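# Place three loose gears on furnace tray, small end up

## Task

Put each of the three loose gears into an unoccupied spot on the furnace tray with its smaller end facing upward, then release them all from the grippers.

## Robot and tools

Robot: two six-joint arms, left_arm and right_arm, each with a parallel two-finger gripper. Both arm bases sit at table height in the scene frame. left_arm is at (+0.048, +0.353, 0) m and right_arm at (-0.026, -0.237, 0) m, each turned only slightly about z. In the scene frame the origin is on the tabletop between the arms, +x runs out over the table, +z is up, and left_arm is on the +y side. The arm names do not tell you which side of a camera image an arm appears on.

Tool execute_actions takes an argument actions, a list holding at most one item. An empty list sends nothing and just returns the current state. A motion item is {"rows": [...], "steps": n}. n is 1 to 15 control steps of 1/30 s each, and 15 if left out. Each row is applied for one step, and if there are fewer rows than steps the last row is held. A wait item is {"steps": n} with no rows, n up to 300. It sends nothing new and returns after that many steps have passed since the previous result. The optional boolean pictures turns the camera images on or off; by default they are included. A refused call moves nothing.

Row layout: one flat list of exactly 14 numbers covering both arms, even if only one arm should move. The first 7 are for left_arm and the last 7 for right_arm. Each block is: waist, shoulder, elbow, wrist pitch, wrist yaw, wrist roll, then gripper opening. The six joint values are absolute target angles in radians, in the same joint space that Joint positions reports, not offsets. Stated ranges per arm: waist -2.880 to 2.880, shoulder 0.000 to 3.142, elbow 0.000 to 3.019, wrist pitch -1.693 to 1.571, wrist yaw -1.571 to 1.571, wrist roll -2.094 to 2.094. A target more than 0.019 rad beyond a range end, and also farther out than that joint's last reported angle, gets the call refused. True joint ends can differ from the stated ones by up to 0.019 rad. A target past the real end is clipped there, and "joint sent to its limit" is reported. That message may refer to a motion still running from earlier. If it does not appear, that does not prove the joint has more room. The opening is an absolute command from -1 (closed) to +1 (fully open).

Motion limits: each step, a joint's target is kept within a fixed lead of its measured angle. The leads in rad are waist 0.264, shoulder 0.32, elbow 0.276, wrist pitch 0.33, wrist yaw 0.186 and wrist roll 0.522. If the targets would move the gripper more than 70 mm from where it is, all joint targets of that arm are scaled back. Far moves therefore take several calls. Between calls the arms keep moving toward the last row sent. They give up once everything has nearly stopped or a step is HELD, and after that only a new action pushes farther. Fingers still in motion finish their move.

Result lines: a state line for each arm gives end_effector_position (m) and end_effector_quat_wxyz in the scene frame. This point lies between the finger pads, about 1 cm behind the tips. The fingers point along the gripper's +z and close along its y axis. Reported hand positions can be off, more so at long reach. Joint positions and Joint velocities list, per arm, the six joints (rad, rad/s) and then the pad gap (m, m/s; 0.094 m is fully open). grip_measured is the measured opening on the command scale, with an arm-specific error up to about 1 mm. Joint torques follow joint order without the gripper. They carry offsets, scale and noise and are nonzero even with no load. "joint command not followed" means a clearance check altered or blocked joint targets on some steps, while the rest of the row still ran. HELD marks steps where all or part of your row was not sent. MOTOR HOT warns at 85 °C. At 100 °C the arm drops whatever it holds and stops (OVER-TEMPERATURE FAULT), so do not hold loads longer than needed.

Gripping: away from ±1, the fingers are driven to the grip_measured value equal to your command. To keep hold of a gear, command roughly 0.03 below the grip_measured at contact, or less below it for a gentler grip. Pad force tops out near 50 to 62 N, lower for very thin parts. Objects may be briefly tugged or nudged by outside forces, so grip firmly enough.

zoom_image: camera (one of cam_head_left, cam_head_right, cam_high, cam_low, cam_left_wrist, cam_right_wrist) and region [x0, y0, x1, y1] in pixels of that 504x504 image, origin top-left, at most 504 by 504. It returns an enlarged crop of the latest image. read_manual(section="licences") returns only licence text. finished_scene(scene) ends and grades the current scene; pass its number. This cannot be undone.

Avoid: knocking or placing anything off the table, dropping or slamming parts, hard pushes, and the two arms touching or pressing each other. Make sure all three gears rest on the tray, small end up and released, before ending the scene.

Each tool is called after "Call:" by a JSON object that holds its "op" and its "data", one argument or row to a line.

## Session

I'll start by looking at the current state.

Call:
{"op": "execute_actions", "data": {
  "actions": []
}}

Scene clock: 0.00 s of 6000.00 s.
left_arm: end_effector_position=(+0.4589, +0.8386, +0.3241) grip_measured=+1.000 end_effector_quat_wxyz=(+0.464, -0.191, +0.721, +0.478) | right_arm: end_effector_position=(+0.2831, -0.0358, +0.3636) grip_measured=+1.000 end_effector_quat_wxyz=(+0.249, -0.217, +0.935, +0.131)
Joint positions: left_arm=[ 0.784  1.468  1.029  0.322 -0.257  0.512  0.094] | right_arm=[ 0.697  0.977  1.211 -1.242 -0.095  0.106  0.094]
Joint velocities: left_arm=[-0.005 -0.005 -0.012 -0.012  0.022 -0.037  0.   ] | right_arm=[-0.005 -0.005 -0.017 -0.007 -0.037  0.051  0.   ]
Joint torques (N m, as the arm reports them, + toward a larger angle): no reading

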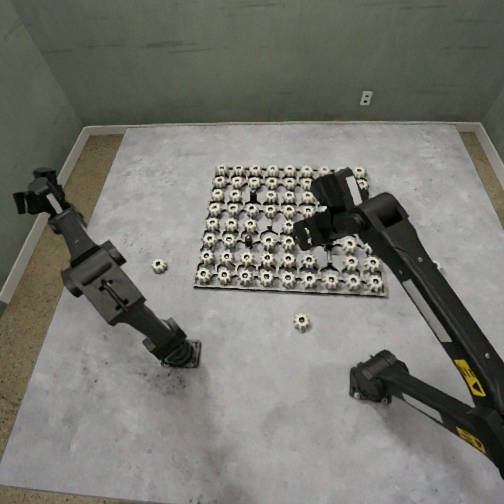

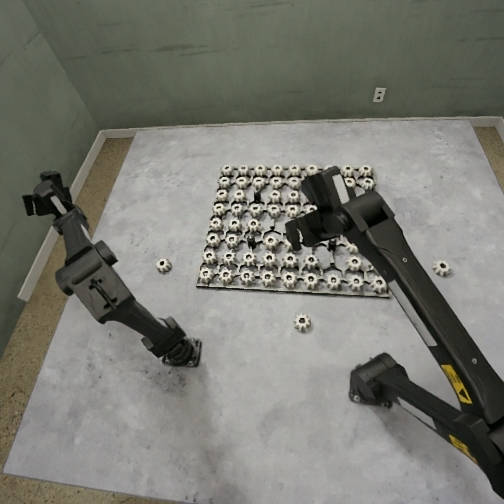

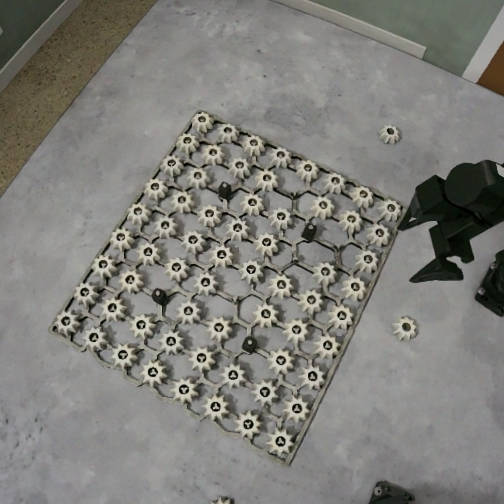

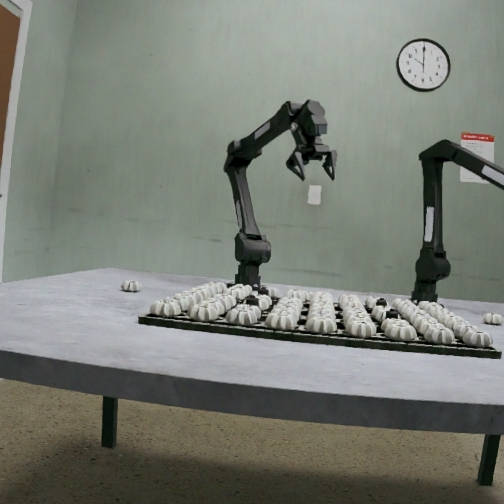

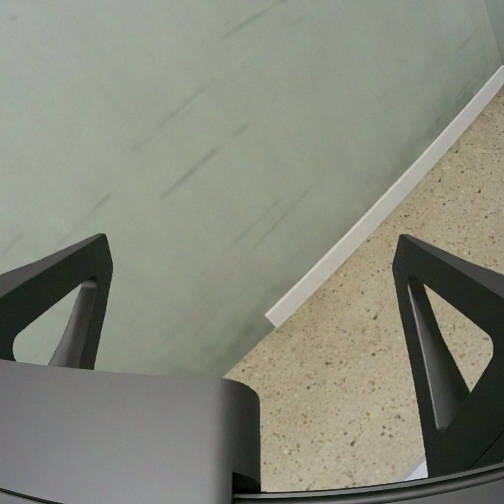

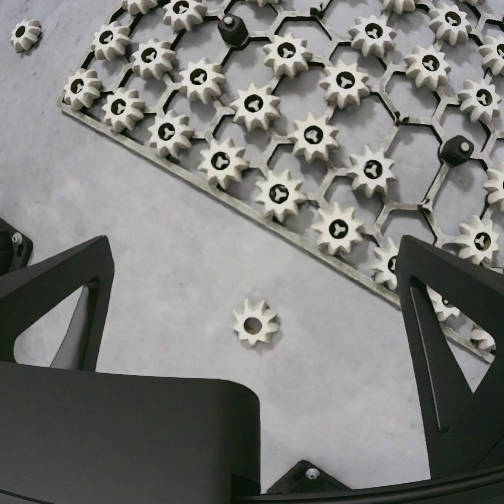

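Call:
{"op": "zoom_image", "data": {
  "camera": "cam_high",
  "region": [200, 100, 450, 350]
}}

Call:
{"op": "zoom_image", "data": {
  "camera": "cam_right_wrist",
  "region": [180, 60, 504, 384]
}}

Call:
{"op": "zoom_image", "data": {
  "camera": "cam_head_right",
  "region": [130, 150, 470, 350]
}}

Region (200, 100, 450, 350) of cam_high's 504x504 image, scaled by 2.016, with more detail than that image has.

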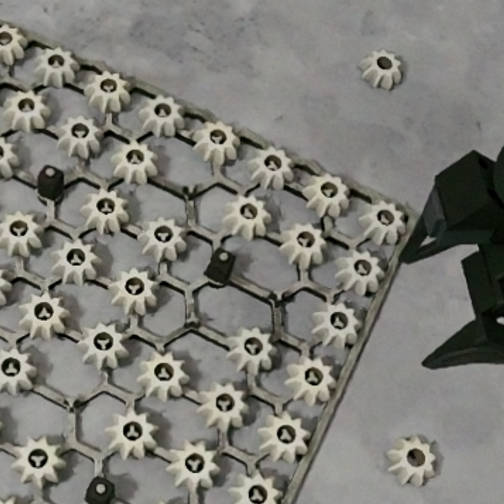

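Region (180, 60, 504, 384) of cam_right_wrist's 504x504 image, scaled by 1.556, with more detail than that image has.

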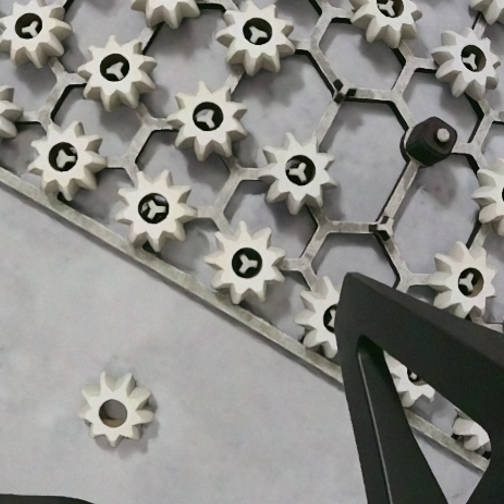

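Region (130, 150, 470, 350) of cam_head_right's 504x504 image, scaled by 1.482, with more detail than that image has; it fills the top 296 rows of this view, and the rest is white.

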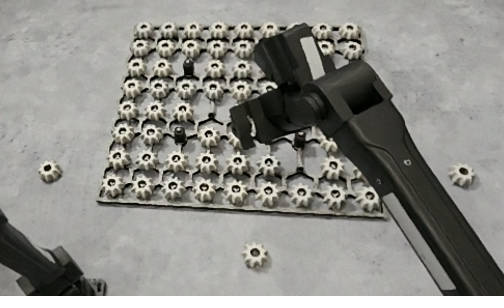

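Call:
{"op": "zoom_image", "data": {
  "camera": "cam_high",
  "region": [320, 280, 440, 370]
}}

Call:
{"op": "zoom_image", "data": {
  "camera": "cam_head_left",
  "region": [130, 240, 330, 350]
}}

Call:
{"op": "zoom_image", "data": {
  "camera": "cam_low",
  "region": [100, 260, 504, 370]
}}

Region (320, 280, 440, 370) of cam_high's 504x504 image, scaled by 4.200, with more detail than that image has; it fills the top 378 rows of this view, and the rest is white.

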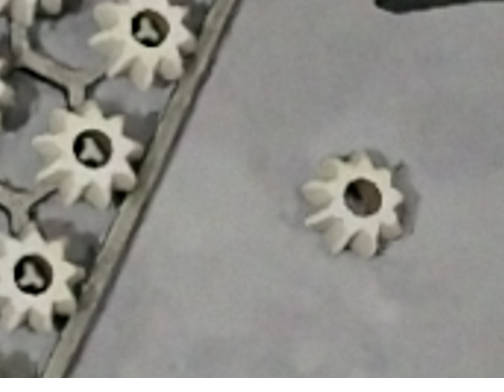

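Region (130, 240, 330, 350) of cam_head_left's 504x504 image, scaled by 2.520, with more detail than that image has; it fills the top 277 rows of this view, and the rest is white.

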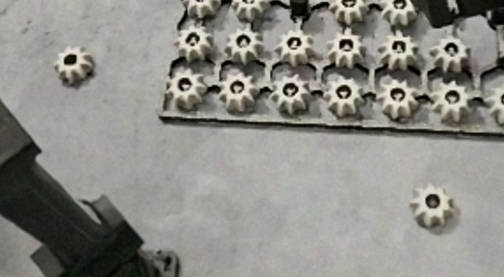

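Region (100, 260, 504, 370) of cam_low's 504x504 image, scaled by 1.248, with more detail than that image has; it fills the top 137 rows of this view, and the rest is white.

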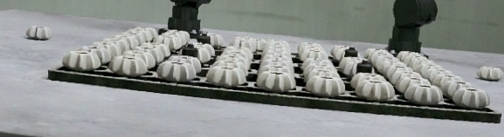

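Call:
{"op": "execute_actions", "data": {
  "actions": [
    {"rows": [[0.30,1.268,1.093,-1.396,0,0,1, 0.956,1.044,0.790,-1.316,0,0,1]], "steps": 15}
  ],
  "pictures": false
}}

Call:
{"op": "execute_actions", "data": {
  "actions": [
    {"steps": 30}
  ]
}}

Scene clock: 96.27 s of 6000.00 s.
left_arm: end_effector_position=(+0.5462, +0.5268, +0.2390) grip_measured=+1.000 end_effector_quat_wxyz=(+0.372, -0.107, +0.918, +0.083) | right_arm: end_effector_position=(+0.1465, -0.0601, +0.1329) grip_measured=+1.000 end_effector_quat_wxyz=(-0.025, -0.377, +0.926, -0.008)
Joint positions: left_arm=[ 0.321  1.3    1.035 -0.524  0.001  0.106  0.094] | right_arm=[ 0.959  1.061  0.753 -1.315 -0.005  0.022  0.094]
Joint velocities: left_arm=[-1.031 -0.298  0.051 -3.148  0.11  -0.681  0.   ] | right_arm=[ 0.005 -0.044  0.051 -0.007 -0.037 -0.007  0.   ]
Joint torques (N m, as the arm reports them, + toward a larger angle): left_arm=[  1.98 -11.4   14.38   2.74  -0.27  -0.18] | right_arm=[ 0.59 -6.59 11.75 -0.22  0.22 -0.12]
Steps of this call (steps 1 to 90: nothing new was sent; then 92.77 s passed at rest; steps 91 to 105: all 15 steps of this action). Readings (joint positions):
91: left_arm=[0.780 1.463 1.029 0.298 -0.227 0.482] | right_arm=[0.705 0.977 1.197 -1.241 -0.074 0.101]
92: left_arm=[0.771 1.454 1.029 0.257 -0.191 0.448] | right_arm=[0.725 0.972 1.172 -1.243 -0.057 0.096]
94: left_arm=[0.732 1.433 1.029 0.172 -0.123 0.386] | right_arm=[0.783 0.972 1.094 -1.252 -0.037 0.086]
98: left_arm=[0.606 1.379 1.029 -0.008 -0.046 0.279] | right_arm=[0.888 0.996 0.904 -1.275 -0.015 0.062]
105: the state above

Scene clock: 97.27 s of 6000.00 s.
left_arm: end_effector_position=(+0.3671, +0.4523, +0.1752) grip_measured=+1.000 end_effector_quat_wxyz=(-0.029, -0.146, +0.989, -0.006) | right_arm: end_effector_position=(+0.1466, -0.0599, +0.1335) grip_measured=+1.000 end_effector_quat_wxyz=(-0.024, -0.382, +0.924, -0.008)
Joint positions: left_arm=[ 0.288  1.28   1.036 -1.386  0.002  0.012  0.094] | right_arm=[ 0.959  1.059  0.753 -1.315 -0.005  0.013  0.094]
Joint velocities: left_arm=[ 0.005  0.005  0.007 -0.002  0.022 -0.095  0.   ] | right_arm=[-0.005 -0.005 -0.022 -0.012  0.007 -0.066  0.   ]
Joint torques (N m, as the arm reports them, + toward a larger angle): left_arm=[-0.58 -9.17 13.4   0.19 -0.11 -0.14] | right_arm=[ 0.24 -5.72 12.05 -0.16  0.17 -0.18]
Steps of this call (steps 1 to 30: the robot went on to your last target). Readings (joint positions):
1: left_arm=[0.292 1.291 1.036 -0.632 0.004 0.088] | right_arm=[0.959 1.059 0.753 -1.315 -0.005 0.021]
2: left_arm=[0.274 1.285 1.036 -0.741 0.005 0.074] | right_arm=[0.959 1.059 0.753 -1.315 -0.005 0.019]
4: left_arm=[0.268 1.280 1.036 -0.960 0.004 0.052] | right_arm=[0.959 1.059 0.753 -1.315 -0.005 0.017]
8: left_arm=[0.285 1.280 1.036 -1.326 0.002 0.028] | right_arm=[0.959 1.059 0.753 -1.315 -0.005 0.014]
30: the state above
All arms were judged still, so your last target was given up. Only a new action makes them travel on or press farther. Fingers that are still opening or closing keep moving.

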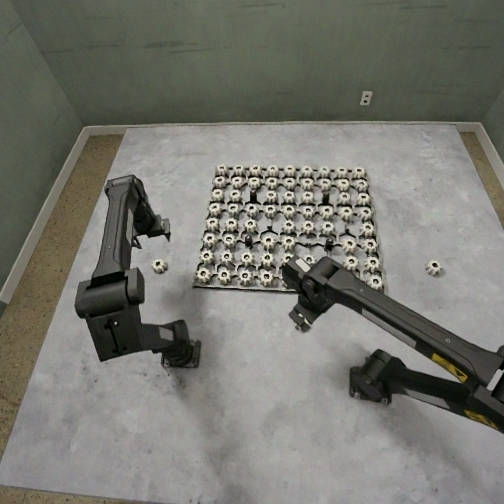

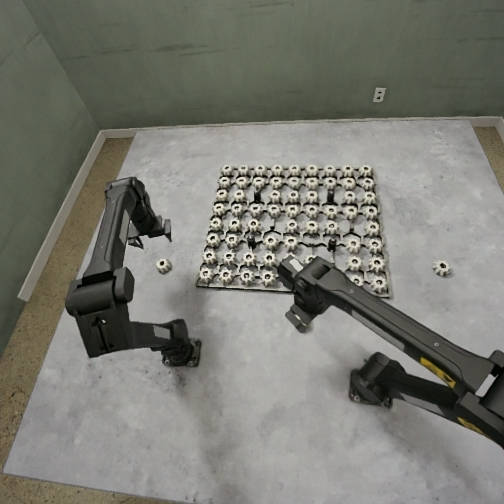

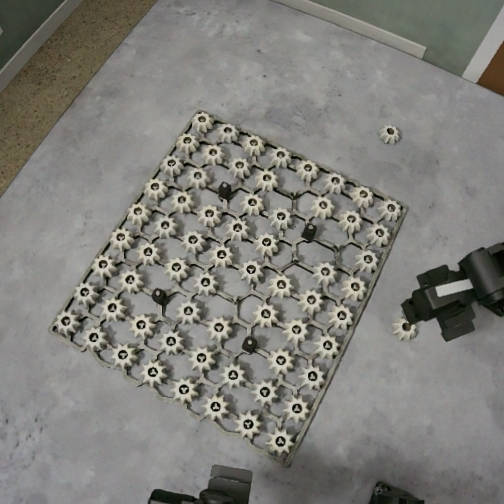

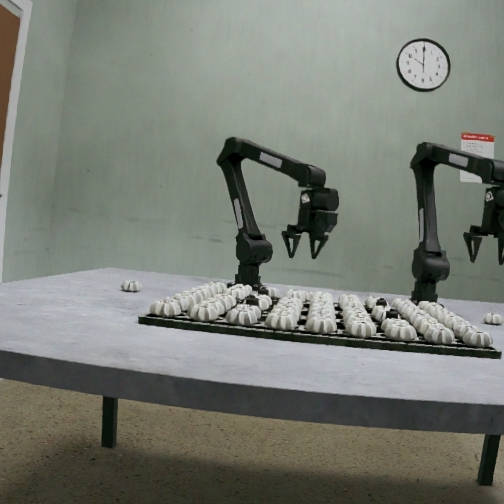

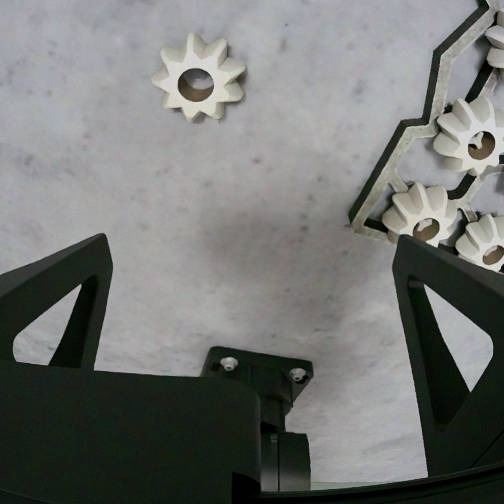

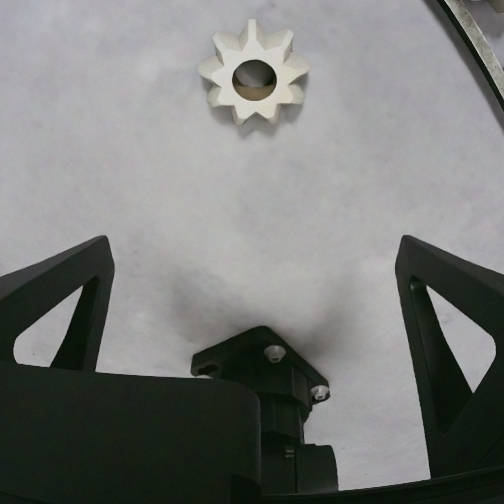

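Call:
{"op": "execute_actions", "data": {
  "actions": [
    {"rows": [[0.39,1.382,0.888,-1.025,0,0.15,1, 0.958,1.182,0.707,-1.045,0,0.175,1]], "steps": 15}
  ],
  "pictures": false
}}

Call:
{"op": "execute_actions", "data": {
  "actions": [
    {"steps": 20}
  ]
}}

Scene clock: 146.27 s of 6000.00 s.
left_arm: end_effector_position=(+0.3786, +0.4947, +0.0807) grip_measured=+1.000 end_effector_quat_wxyz=(+0.008, -0.137, +0.991, +0.002) | right_arm: end_effector_position=(+0.1725, -0.0336, +0.0785) grip_measured=+1.000 end_effector_quat_wxyz=(+0.005, -0.314, +0.949, +0.005)
Joint positions: left_arm=[ 0.39   1.398  0.881 -1.037  0.     0.133  0.094] | right_arm=[ 0.959  1.195  0.694 -1.057 -0.005  0.157  0.094]
Joint velocities: left_arm=[-0.005 -0.015 -0.017  0.002 -0.051 -0.007  0.   ] | right_arm=[ 0.015  0.005  0.002 -0.007 -0.022  0.037  0.   ]
Joint torques (N m, as the arm reports them, + toward a larger angle): left_arm=[ -1.29 -10.2    8.69   1.06  -0.03   0.11] | right_arm=[ 0.3  -7.12  9.36  0.76  0.18  0.25]
Steps of this call (steps 1 to 90: nothing new was sent; then 45.50 s passed at rest; steps 91 to 105: all 15 steps of this action). Readings (joint positions):
91: left_arm=[0.293 1.280 1.022 -1.343 0.003 0.026] | right_arm=[0.959 1.064 0.744 -1.268 -0.005 0.037]
92: left_arm=[0.303 1.281 0.998 -1.261 0.003 0.043] | right_arm=[0.959 1.077 0.732 -1.188 -0.005 0.062]
94: left_arm=[0.338 1.307 0.945 -1.127 0.003 0.075] | right_arm=[0.959 1.129 0.717 -1.096 -0.005 0.098]
98: left_arm=[0.388 1.386 0.890 -1.047 0.000 0.111] | right_arm=[0.959 1.194 0.698 -1.058 -0.005 0.136]
105: the state above

Scene clock: 146.93 s of 6000.00 s.
left_arm: end_effector_position=(+0.3787, +0.4947, +0.0807) grip_measured=+1.000 end_effector_quat_wxyz=(+0.008, -0.134, +0.991, +0.002) | right_arm: end_effector_position=(+0.1725, -0.0336, +0.0785) grip_measured=+1.000 end_effector_quat_wxyz=(+0.005, -0.312, +0.950, +0.005)
Joint positions: left_arm=[ 0.39   1.398  0.881 -1.037  0.     0.138  0.094] | right_arm=[ 0.959  1.195  0.694 -1.057 -0.005  0.162  0.094]
Joint velocities: left_arm=[ 0.005 -0.015 -0.007 -0.002 -0.007 -0.022  0.   ] | right_arm=[-0.005  0.005 -0.002 -0.007 -0.037 -0.037  0.   ]
Joint torques (N m, as the arm reports them, + toward a larger angle): left_arm=[ -1.6  -10.7    8.75   1.26  -0.02   0.13] | right_arm=[ 0.54 -7.61  9.17  0.42  0.19  0.15]
Steps of this call (steps 1 to 15: the robot went on to your last target; steps 16 to 20: nothing new was sent). Readings (joint positions):
1: left_arm=[0.390 1.398 0.881 -1.037 0.000 0.134] | right_arm=[0.959 1.195 0.694 -1.057 -0.005 0.158]
2: left_arm=[0.390 1.398 0.881 -1.037 0.000 0.135] | right_arm=[0.959 1.195 0.694 -1.057 -0.005 0.159]
4: left_arm=[0.390 1.398 0.881 -1.037 0.000 0.136] | right_arm=[0.959 1.195 0.694 -1.057 -0.005 0.160]
8: left_arm=[0.390 1.398 0.881 -1.037 0.000 0.137] | right_arm=[0.959 1.195 0.694 -1.057 -0.005 0.161]
20: the state above
All arms were judged still, so your last target was given up. Only a new action makes them travel on or press farther. Fingers that are still opening or closing keep moving.

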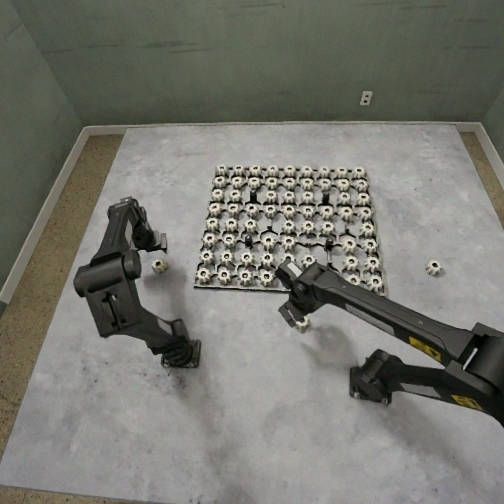

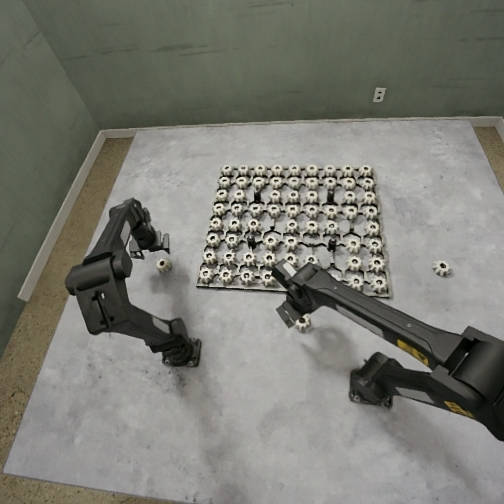

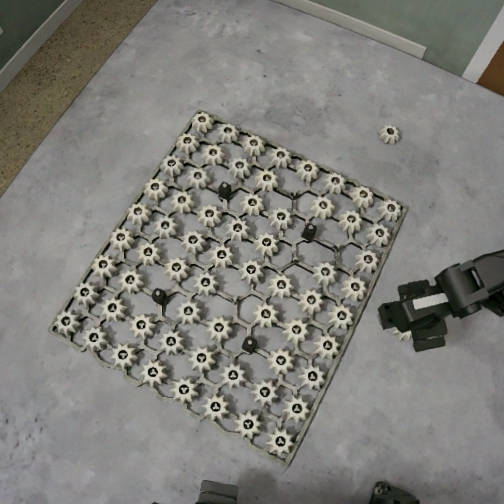

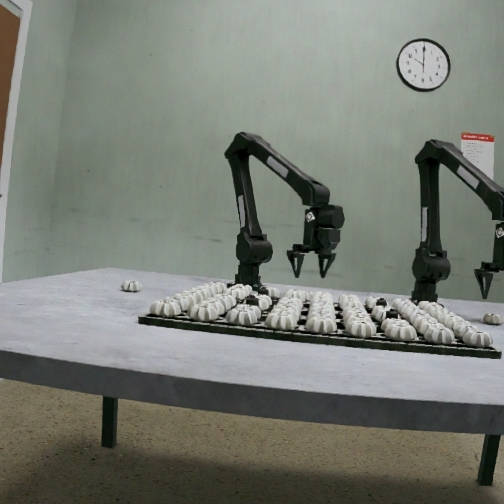

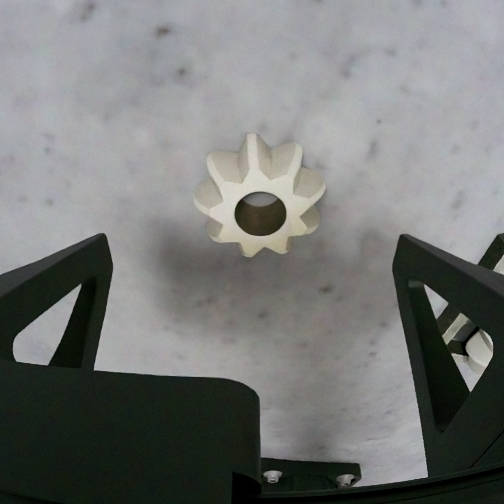

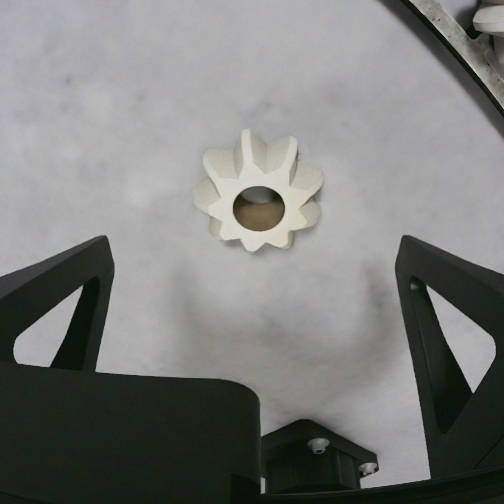

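Call:
{"op": "execute_actions", "data": {
  "actions": [
    {"rows": [[0.385,1.395,0.873,-0.999,0,0.2,1, 0.957,1.197,0.691,-1.016,0,0.175,1],[0.383,1.408,0.857,-0.973,0,0.2,1, 0.957,1.212,0.676,-0.987,0,0.175,1],[0.381,1.420,0.842,-0.948,0,0.2,1, 0.957,1.227,0.660,-0.959,0,0.175,1],[0.381,1.433,0.826,-0.922,0,0.2,1, 0.957,1.243,0.645,-0.930,0,0.175,1],[0.381,1.446,0.811,-0.896,0,0.2,1, 0.957,1.258,0.629,-0.901,0,0.175,1],[0.381,1.456,0.798,-0.875,0,0.2,1, 0.957,1.270,0.616,-0.877,0,0.175,1],[0.381,1.463,0.790,-0.862,0,0.2,1, 0.957,1.278,0.608,-0.863,0,0.175,1],[0.381,1.467,0.785,-0.853,0,0.2,1, 0.957,1.283,0.603,-0.853,0,0.175,1]], "steps": 15}
  ],
  "pictures": false
}}

Call:
{"op": "execute_actions", "data": {
  "actions": [
    {"steps": 10}
  ]
}}

Scene clock: 169.10 s of 6000.00 s.
left_arm: end_effector_position=(+0.3711, +0.4914, +0.0282) grip_measured=+1.000 end_effector_quat_wxyz=(+0.011, -0.110, +0.994, +0.003) | right_arm: end_effector_position=(+0.1666, -0.0396, +0.0228) grip_measured=+1.000 end_effector_quat_wxyz=(+0.004, -0.312, +0.950, +0.005)
Joint positions: left_arm=[ 0.39   1.465  0.785 -0.868  0.     0.187  0.094] | right_arm=[ 0.959  1.284  0.59  -0.866 -0.005  0.162  0.094]
Joint velocities: left_arm=[-0.005 -0.005  0.007  0.051 -0.037 -0.022  0.   ] | right_arm=[-0.005 -0.005  0.007  0.081  0.007 -0.022  0.   ]
Joint torques (N m, as the arm reports them, + toward a larger angle): left_arm=[-2.32 -9.68  7.21  1.06 -0.03  0.19] | right_arm=[ 0.03 -6.91  8.52  0.47  0.19  0.22]
Steps of this call (steps 1 to 90: nothing new was sent; then 18.67 s passed at rest; steps 91 to 105: all 15 steps of this action). Readings (joint positions):
91: left_arm=[0.390 1.398 0.881 -1.032 0.000 0.147] | right_arm=[0.959 1.195 0.693 -1.051 -0.005 0.162]
92: left_arm=[0.390 1.398 0.878 -1.019 0.000 0.155] | right_arm=[0.959 1.195 0.689 -1.035 -0.005 0.162]
94: left_arm=[0.390 1.399 0.864 -0.975 0.000 0.167] | right_arm=[0.959 1.199 0.671 -0.988 -0.005 0.162]
98: left_arm=[0.390 1.423 0.814 -0.891 0.000 0.180] | right_arm=[0.959 1.243 0.617 -0.894 -0.005 0.162]
105: the state above

Scene clock: 169.43 s of 6000.00 s.
left_arm: end_effector_position=(+0.3720, +0.4918, +0.0282) grip_measured=+1.000 end_effector_quat_wxyz=(+0.012, -0.109, +0.994, +0.004) | right_arm: end_effector_position=(+0.1669, -0.0393, +0.0228) grip_measured=+1.000 end_effector_quat_wxyz=(+0.004, -0.312, +0.950, +0.005)
Joint positions: left_arm=[ 0.39   1.465  0.785 -0.864  0.     0.189  0.094] | right_arm=[ 0.959  1.284  0.59  -0.864 -0.005  0.162  0.094]
Joint velocities: left_arm=[-0.005 -0.005  0.002 -0.002  0.022 -0.081  0.   ] | right_arm=[-0.024 -0.005 -0.002 -0.002  0.007 -0.007  0.   ]
Joint torques (N m, as the arm reports them, + toward a larger angle): left_arm=[-2.3  -9.47  7.43  1.1  -0.02  0.12] | right_arm=[ 0.5  -7.24  8.3   0.57  0.18  0.17]
Steps of this call (steps 1 to 10: the robot went on to your last target). Readings (joint positions):
1: left_arm=[0.390 1.465 0.785 -0.866 0.000 0.187] | right_arm=[0.959 1.284 0.590 -0.865 -0.005 0.162]
2: left_arm=[0.390 1.465 0.785 -0.865 0.000 0.187] | right_arm=[0.959 1.284 0.590 -0.865 -0.005 0.162]
4: left_arm=[0.390 1.465 0.785 -0.865 0.000 0.188] | right_arm=[0.959 1.284 0.590 -0.864 -0.005 0.162]
8: left_arm=[0.390 1.465 0.785 -0.864 0.000 0.188] | right_arm=[0.959 1.284 0.590 -0.864 -0.005 0.162]
10: the state above

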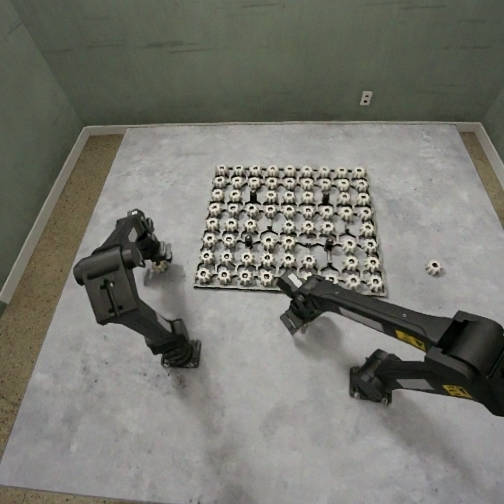

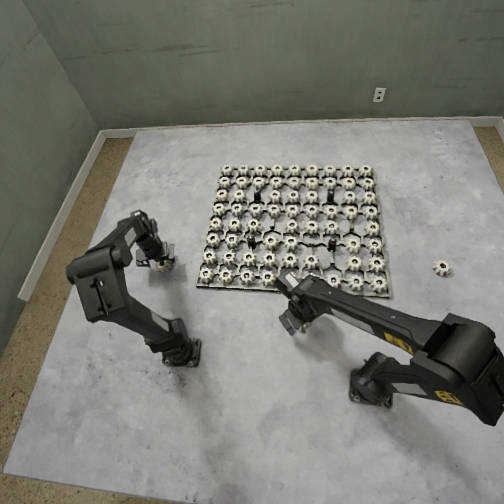

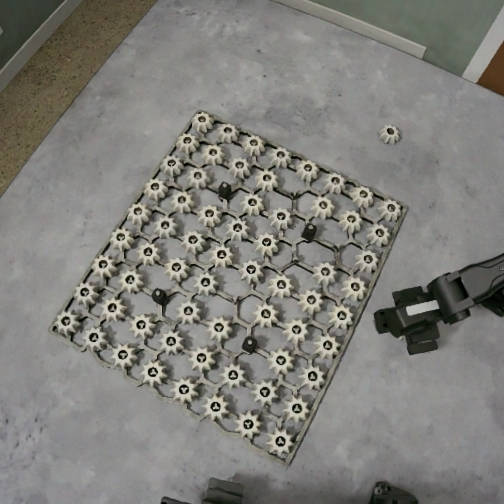

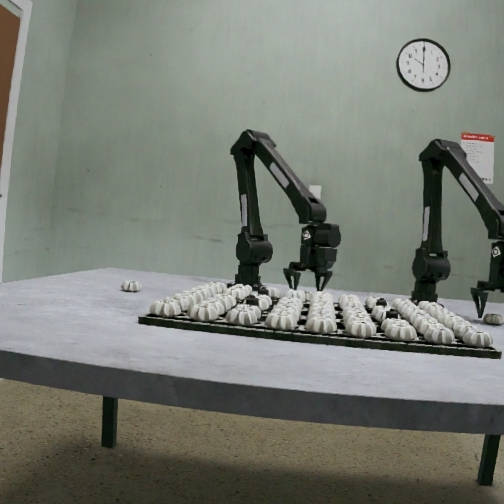

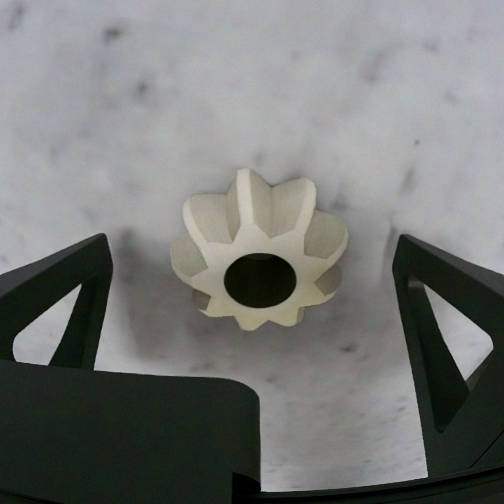

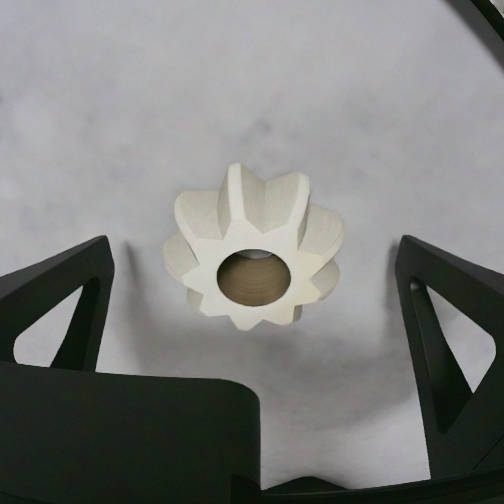

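Call:
{"op": "execute_actions", "data": {
  "actions": [
    {"rows": [[0.374,1.475,0.780,-0.849,0,0.2,0.9, 0.957,1.292,0.603,-0.853,0,0.175,0.9],[0.374,1.483,0.775,-0.845,0,0.2,0.8, 0.957,1.301,0.603,-0.853,0,0.175,0.8],[0.374,1.490,0.770,-0.842,0,0.2,0.7, 0.957,1.310,0.603,-0.853,0,0.175,0.7],[0.374,1.490,0.770,-0.842,0,0.2,0.5, 0.957,1.310,0.603,-0.853,0,0.175,0.5]], "steps": 15}
  ]
}}

Scene clock: 188.80 s of 6000.00 s.
left_arm: end_effector_position=(+0.3708, +0.4911, +0.0242) grip_measured=+0.501 end_effector_quat_wxyz=(+0.011, -0.109, +0.994, +0.003) | right_arm: end_effector_position=(+0.1661, -0.0401, +0.0202) grip_measured=+0.503 end_effector_quat_wxyz=(-0.000, -0.312, +0.950, +0.003)
Joint positions: left_arm=[ 0.39   1.471  0.778 -0.854  0.     0.189  0.071] | right_arm=[ 0.959  1.294  0.59  -0.864 -0.005  0.162  0.071]
Joint velocities: left_arm=[-0.015 -0.005 -0.012 -0.017  0.007 -0.022 -0.   ] | right_arm=[-0.005  0.005  0.002 -0.002  0.007  0.037 -0.   ]
Joint torques (N m, as the arm reports them, + toward a larger angle): left_arm=[-2.93 -8.21  6.43  1.25 -0.03  0.13] | right_arm=[ 0.38 -5.42  8.19  0.44  0.19  0.09]
Steps of this call (steps 1 to 15: the robot went on to your last target; steps 16 to 90: nothing new was sent; then 15.87 s passed at rest; steps 91 to 105: all 15 steps of this action). Readings (joint positions):
91: left_arm=[0.390 1.465 0.785 -0.863 0.000 0.189] | right_arm=[0.959 1.284 0.590 -0.864 -0.005 0.162]
92: left_arm=[0.390 1.465 0.785 -0.862 0.000 0.189] | right_arm=[0.959 1.284 0.590 -0.864 -0.005 0.162]
94: left_arm=[0.390 1.466 0.783 -0.856 0.000 0.189] | right_arm=[0.959 1.286 0.590 -0.864 -0.005 0.162]
98: left_arm=[0.390 1.470 0.780 -0.854 0.000 0.189] | right_arm=[0.959 1.293 0.590 -0.864 -0.005 0.162]
105: the state above

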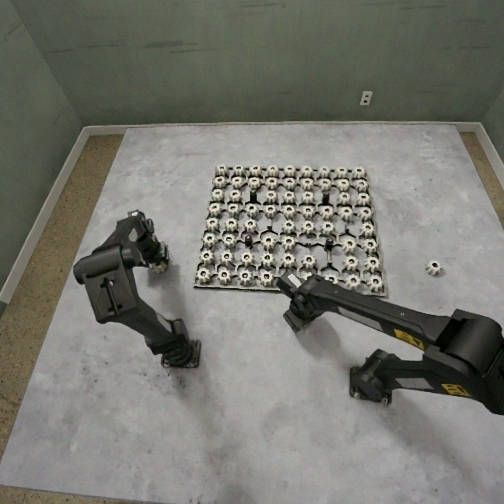

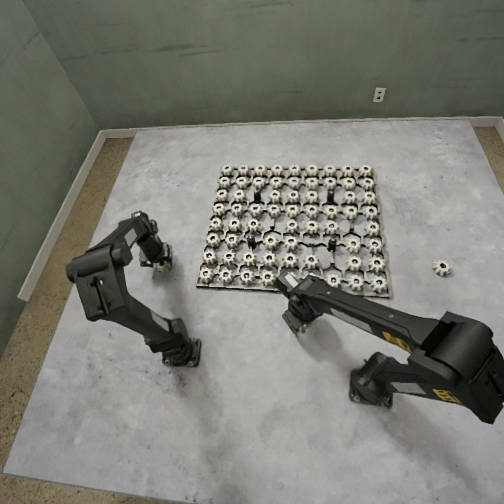

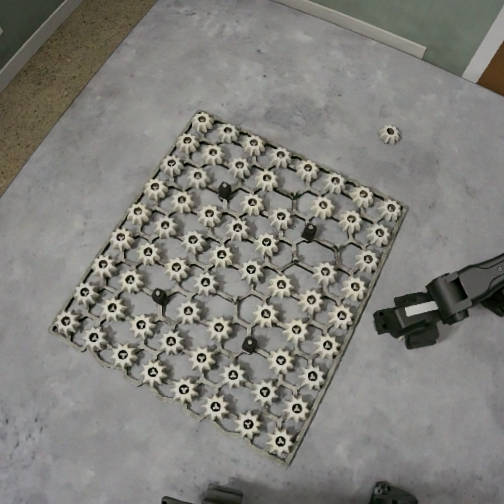

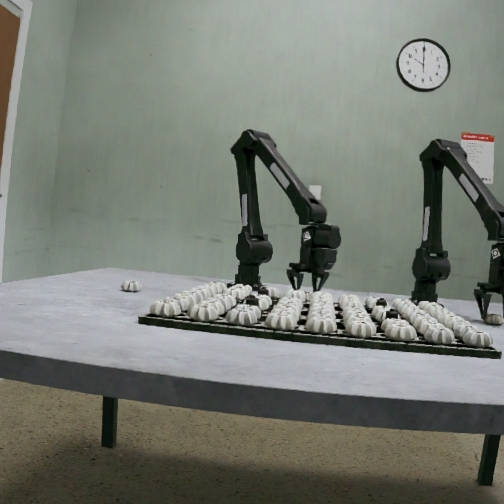

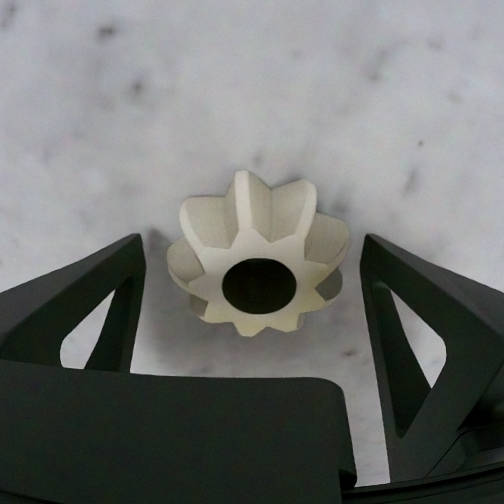

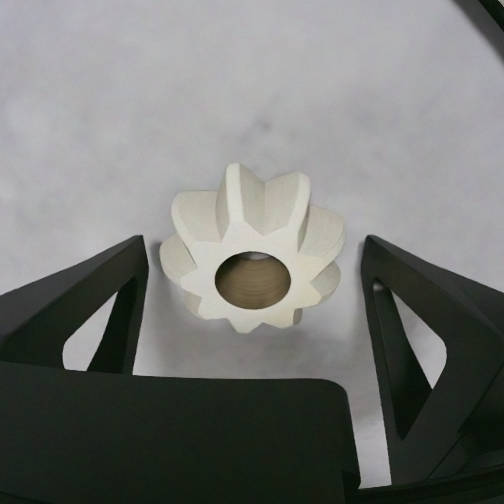

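Call:
{"op": "execute_actions", "data": {
  "actions": [
    {"rows": [[0.370,1.497,0.766,-0.842,0,0.2,0.5, 0.957,1.317,0.603,-0.853,0,0.175,0.5],[0.367,1.503,0.763,-0.842,0,0.2,0.5, 0.957,1.323,0.603,-0.853,0,0.175,0.5],[0.367,1.509,0.760,-0.842,0,0.2,0.5, 0.957,1.329,0.603,-0.853,0,0.175,0.5]], "steps": 15}
  ]
}}

Scene clock: 193.67 s of 6000.00 s.
left_arm: end_effector_position=(+0.3648, +0.4854, +0.0135) grip_measured=+0.501 end_effector_quat_wxyz=(-0.004, -0.105, +0.995, -0.001) | right_arm: end_effector_position=(+0.1644, -0.0418, +0.0149) grip_measured=+0.503 end_effector_quat_wxyz=(-0.009, -0.312, +0.950, -0.002)
Joint positions: left_arm=[ 0.381  1.494  0.767 -0.852  0.     0.189  0.071] | right_arm=[ 0.959  1.315  0.59  -0.864 -0.005  0.162  0.071]
Joint velocities: left_arm=[ 0.005 -0.015  0.007 -0.007  0.022 -0.051 -0.   ] | right_arm=[-0.015  0.005 -0.002  0.002 -0.022  0.037  0.001]
Joint torques (N m, as the arm reports them, + toward a larger angle): left_arm=[-2.65 -8.85  6.16  1.16 -0.03  0.13] | right_arm=[ 0.4  -5.79  8.25  0.44  0.17  0.12]
Steps of this call (steps 1 to 15: the robot went on to your last target; steps 16 to 90: nothing new was sent; then 1.37 s passed at rest; steps 91 to 105: all 15 steps of this action). Readings (joint positions):
91: left_arm=[0.389 1.472 0.778 -0.854 0.000 0.189] | right_arm=[0.959 1.294 0.590 -0.864 -0.005 0.162]
92: left_arm=[0.389 1.473 0.778 -0.854 0.000 0.189] | right_arm=[0.959 1.296 0.590 -0.864 -0.005 0.162]
94: left_arm=[0.385 1.479 0.776 -0.853 0.000 0.189] | right_arm=[0.959 1.302 0.590 -0.864 -0.005 0.162]
98: left_arm=[0.381 1.491 0.768 -0.852 0.000 0.189] | right_arm=[0.959 1.314 0.590 -0.864 -0.005 0.162]
105: the state above

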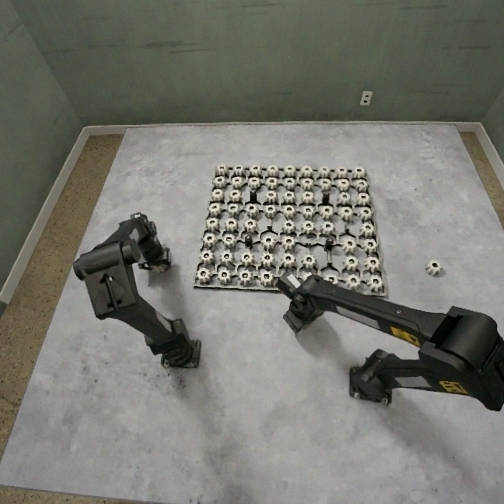

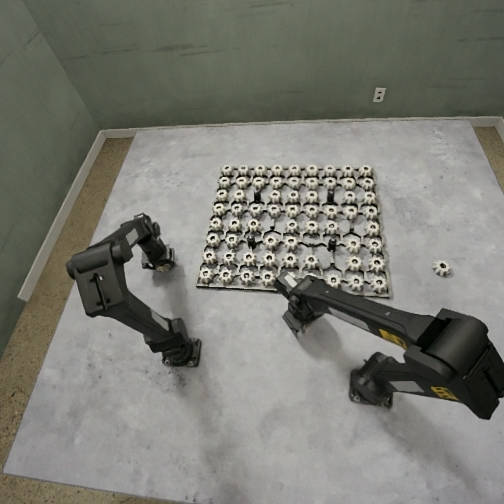

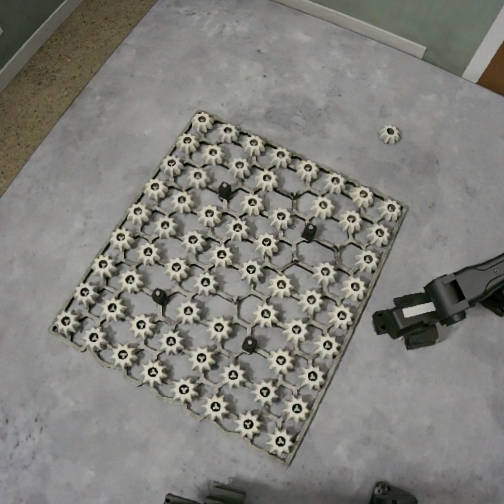

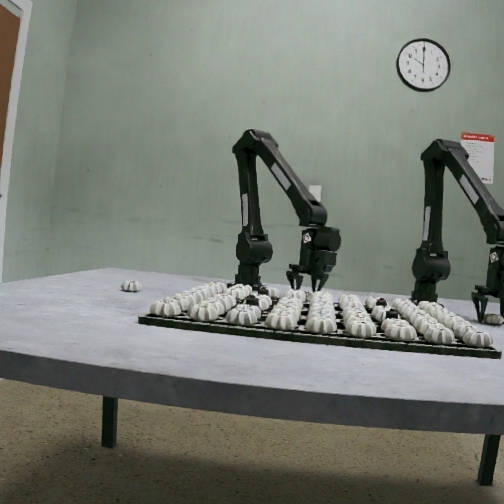

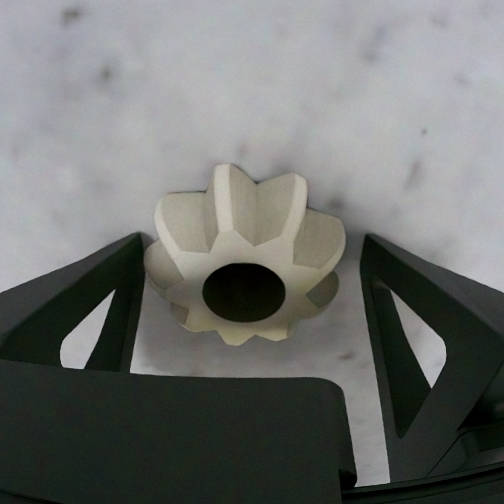

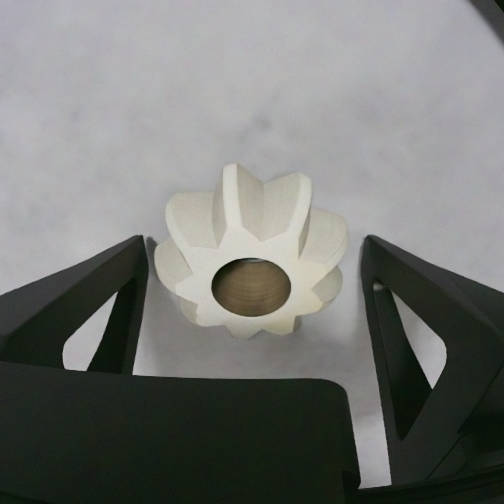

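Call:
{"op": "execute_actions", "data": {
  "actions": [
    {"rows": [[0.375,1.500,0.765,-0.845,0,0.2,0.44, 0.957,1.320,0.603,-0.853,0,0.175,0.44],[0.375,1.500,0.765,-0.845,0,0.2,0.39, 0.957,1.320,0.603,-0.853,0,0.175,0.39],[0.375,1.500,0.765,-0.845,0,0.2,0.34, 0.957,1.320,0.603,-0.853,0,0.175,0.34],[0.375,1.500,0.765,-0.845,0,0.2,0.30, 0.957,1.320,0.603,-0.853,0,0.175,0.30],[0.375,1.500,0.765,-0.845,0,0.2,0.26, 0.957,1.320,0.603,-0.853,0,0.175,0.26],[0.375,1.500,0.765,-0.845,0,0.2,0.23, 0.957,1.320,0.603,-0.853,0,0.175,0.23],[0.375,1.500,0.765,-0.845,0,0.2,0.20, 0.957,1.320,0.603,-0.853,0,0.175,0.20]], "steps": 15}
  ],
  "pictures": false
}}

Scene clock: 200.33 s of 6000.00 s.
left_arm: end_effector_position=(+0.3646, +0.4858, +0.0135) grip_measured=+0.212 end_effector_quat_wxyz=(-0.005, -0.105, +0.995, -0.000) | right_arm: end_effector_position=(+0.1646, -0.0417, +0.0149) grip_measured=+0.219 end_effector_quat_wxyz=(-0.009, -0.312, +0.950, -0.002)
Joint positions: left_arm=[ 0.381  1.494  0.767 -0.852 -0.002  0.189  0.057] | right_arm=[ 0.959  1.315  0.59  -0.864 -0.004  0.162  0.057]
Joint velocities: left_arm=[-0.005 -0.015  0.002  0.012 -0.022 -0.022 -0.   ] | right_arm=[ 0.005  0.015 -0.022 -0.002  0.007 -0.037  0.001]
Joint torques (N m, as the arm reports them, + toward a larger angle): left_arm=[-2.11 -9.32  6.75  0.99  0.08  0.12] | right_arm=[ 0.2  -6.46  8.22  0.42  0.12  0.12]
Steps of this call (steps 1 to 15: the robot went on to your last target; steps 16 to 90: nothing new was sent; then 3.17 s passed at rest; steps 91 to 105: all 15 steps of this action). Readings (joint positions):
91: left_arm=[0.381 1.494 0.767 -0.852 0.000 0.189] | right_arm=[0.959 1.315 0.590 -0.864 -0.005 0.162]
92: left_arm=[0.381 1.494 0.767 -0.852 0.000 0.189] | right_arm=[0.959 1.315 0.590 -0.864 -0.005 0.162]
94: left_arm=[0.381 1.494 0.767 -0.852 -0.001 0.189] | right_arm=[0.959 1.315 0.590 -0.864 -0.005 0.162]
98: left_arm=[0.381 1.494 0.767 -0.852 -0.002 0.189] | right_arm=[0.959 1.315 0.590 -0.864 -0.004 0.162]
105: the state above

Call:
{"op": "execute_actions", "data": {
  "actions": [
    {"rows": [[0.381,1.500,0.765,-0.845,0,0.2,0.175, 0.957,1.320,0.603,-0.853,0,0.175,0.18],[0.381,1.500,0.765,-0.845,0,0.2,0.175, 0.957,1.320,0.603,-0.853,0,0.175,0.18],[0.381,1.490,0.80,-0.86,0,0.2,0.175, 0.957,1.305,0.63,-0.87,0,0.175,0.18],[0.381,1.475,0.83,-0.89,0,0.2,0.175, 0.957,1.285,0.655,-0.90,0,0.175,0.18],[0.381,1.455,0.85,-0.93,0,0.2,0.175, 0.957,1.26,0.675,-0.94,0,0.175,0.18],[0.381,1.435,0.875,-0.97,0,0.2,0.175, 0.957,1.235,0.70,-0.99,0,0.175,0.18],[0.381,1.415,0.90,-1.01,0,0.2,0.175, 0.957,1.21,0.725,-1.04,0,0.175,0.18],[0.381,1.395,0.925,-1.055,0,0.2,0.175, 0.957,1.185,0.75,-1.09,0,0.175,0.18],[0.381,1.375,0.95,-1.10,0,0.2,0.175, 0.957,1.16,0.775,-1.14,0,0.175,0.18],[0.381,1.355,0.975,-1.145,0,0.2,0.175, 0.957,1.135,0.80,-1.19,0,0.175,0.18],[0.381,1.335,0.995,-1.18,0,0.2,0.175, 0.957,1.11,0.82,-1.23,0,0.175,0.18],[0.381,1.32,1.005,-1.205,0,0.2,0.175, 0.957,1.09,0.83,-1.255,0,0.175,0.18]], "steps": 15}
  ]
}}

Scene clock: 237.20 s of 6000.00 s.
left_arm: end_effector_position=(+0.3601, +0.4838, +0.0939) grip_measured=+0.197 end_effector_quat_wxyz=(-0.035, -0.104, +0.994, -0.009) | right_arm: end_effector_position=(+0.1673, -0.0391, +0.1236) grip_measured=+0.217 end_effector_quat_wxyz=(-0.004, -0.312, +0.950, +0.000)
Joint positions: left_arm=[ 0.381  1.382  0.902 -1.163 -0.002  0.189  0.056] | right_arm=[ 0.959  1.126  0.773 -1.225 -0.004  0.162  0.057]
Joint velocities: left_arm=[-0.005 -0.513  0.447 -0.486 -0.022 -0.051 -0.   ] | right_arm=[ 0.005 -0.659  0.388 -0.344 -0.037  0.051 -0.002]
Joint torques (N m, as the arm reports them, + toward a larger angle): left_arm=[ -1.75 -10.78  13.82   0.42   0.08   0.12] | right_arm=[ 0.92 -5.96 11.69 -0.14  0.19  0.13]
Steps of this call (steps 1 to 15: the robot went on to your last target; steps 16 to 90: nothing new was sent; then 33.37 s passed at rest; steps 91 to 105: all 15 steps of this action). Readings (joint positions):
91: left_arm=[0.381 1.494 0.767 -0.852 -0.002 0.189] | right_arm=[0.959 1.315 0.590 -0.864 -0.004 0.162]
92: left_arm=[0.381 1.494 0.767 -0.852 -0.002 0.189] | right_arm=[0.959 1.315 0.590 -0.864 -0.004 0.162]
94: left_arm=[0.381 1.494 0.768 -0.857 -0.002 0.189] | right_arm=[0.959 1.315 0.592 -0.869 -0.004 0.162]
98: left_arm=[0.381 1.484 0.801 -0.969 -0.002 0.189] | right_arm=[0.959 1.291 0.639 -0.995 -0.004 0.162]
105: the state above

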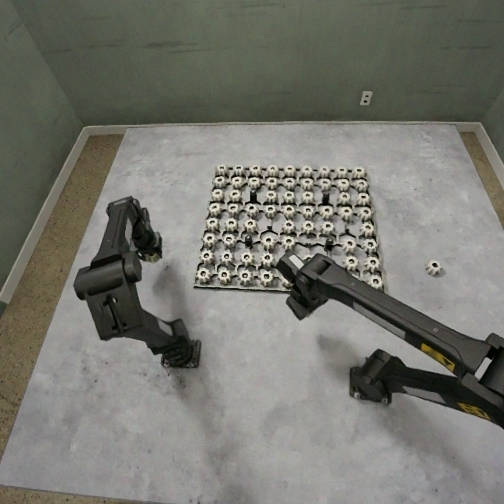

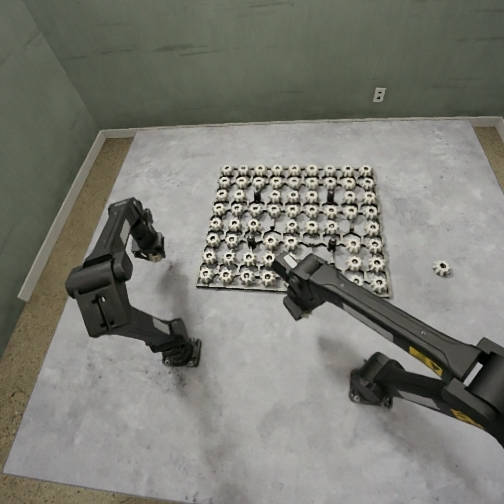

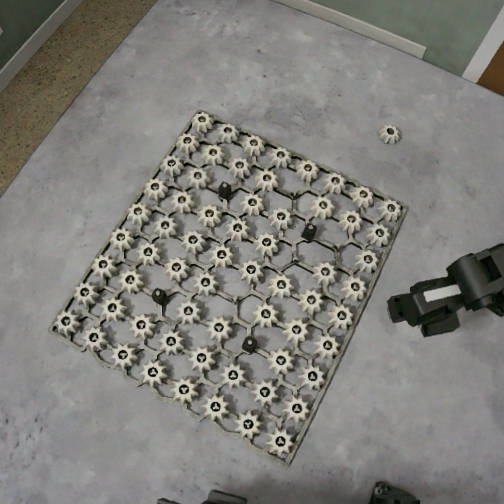

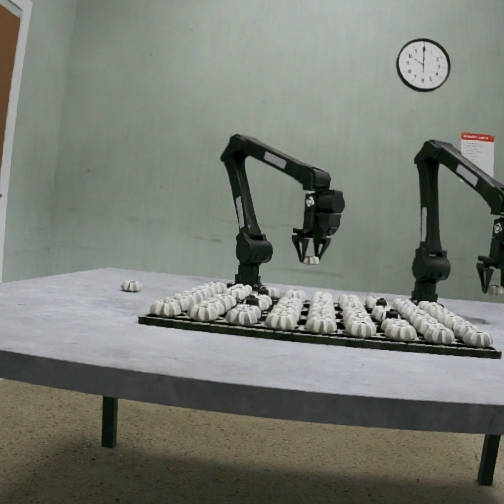

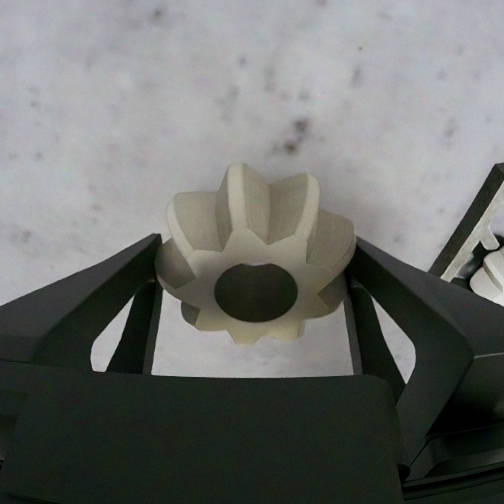

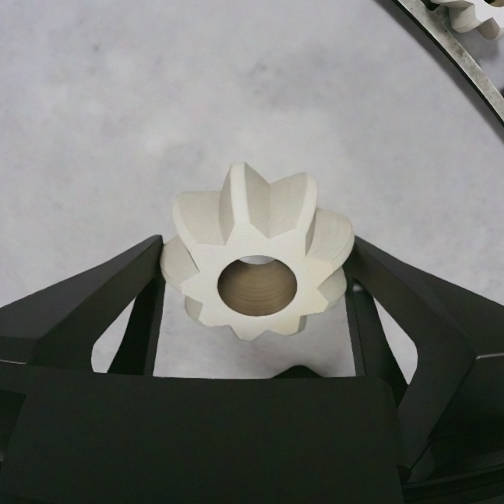

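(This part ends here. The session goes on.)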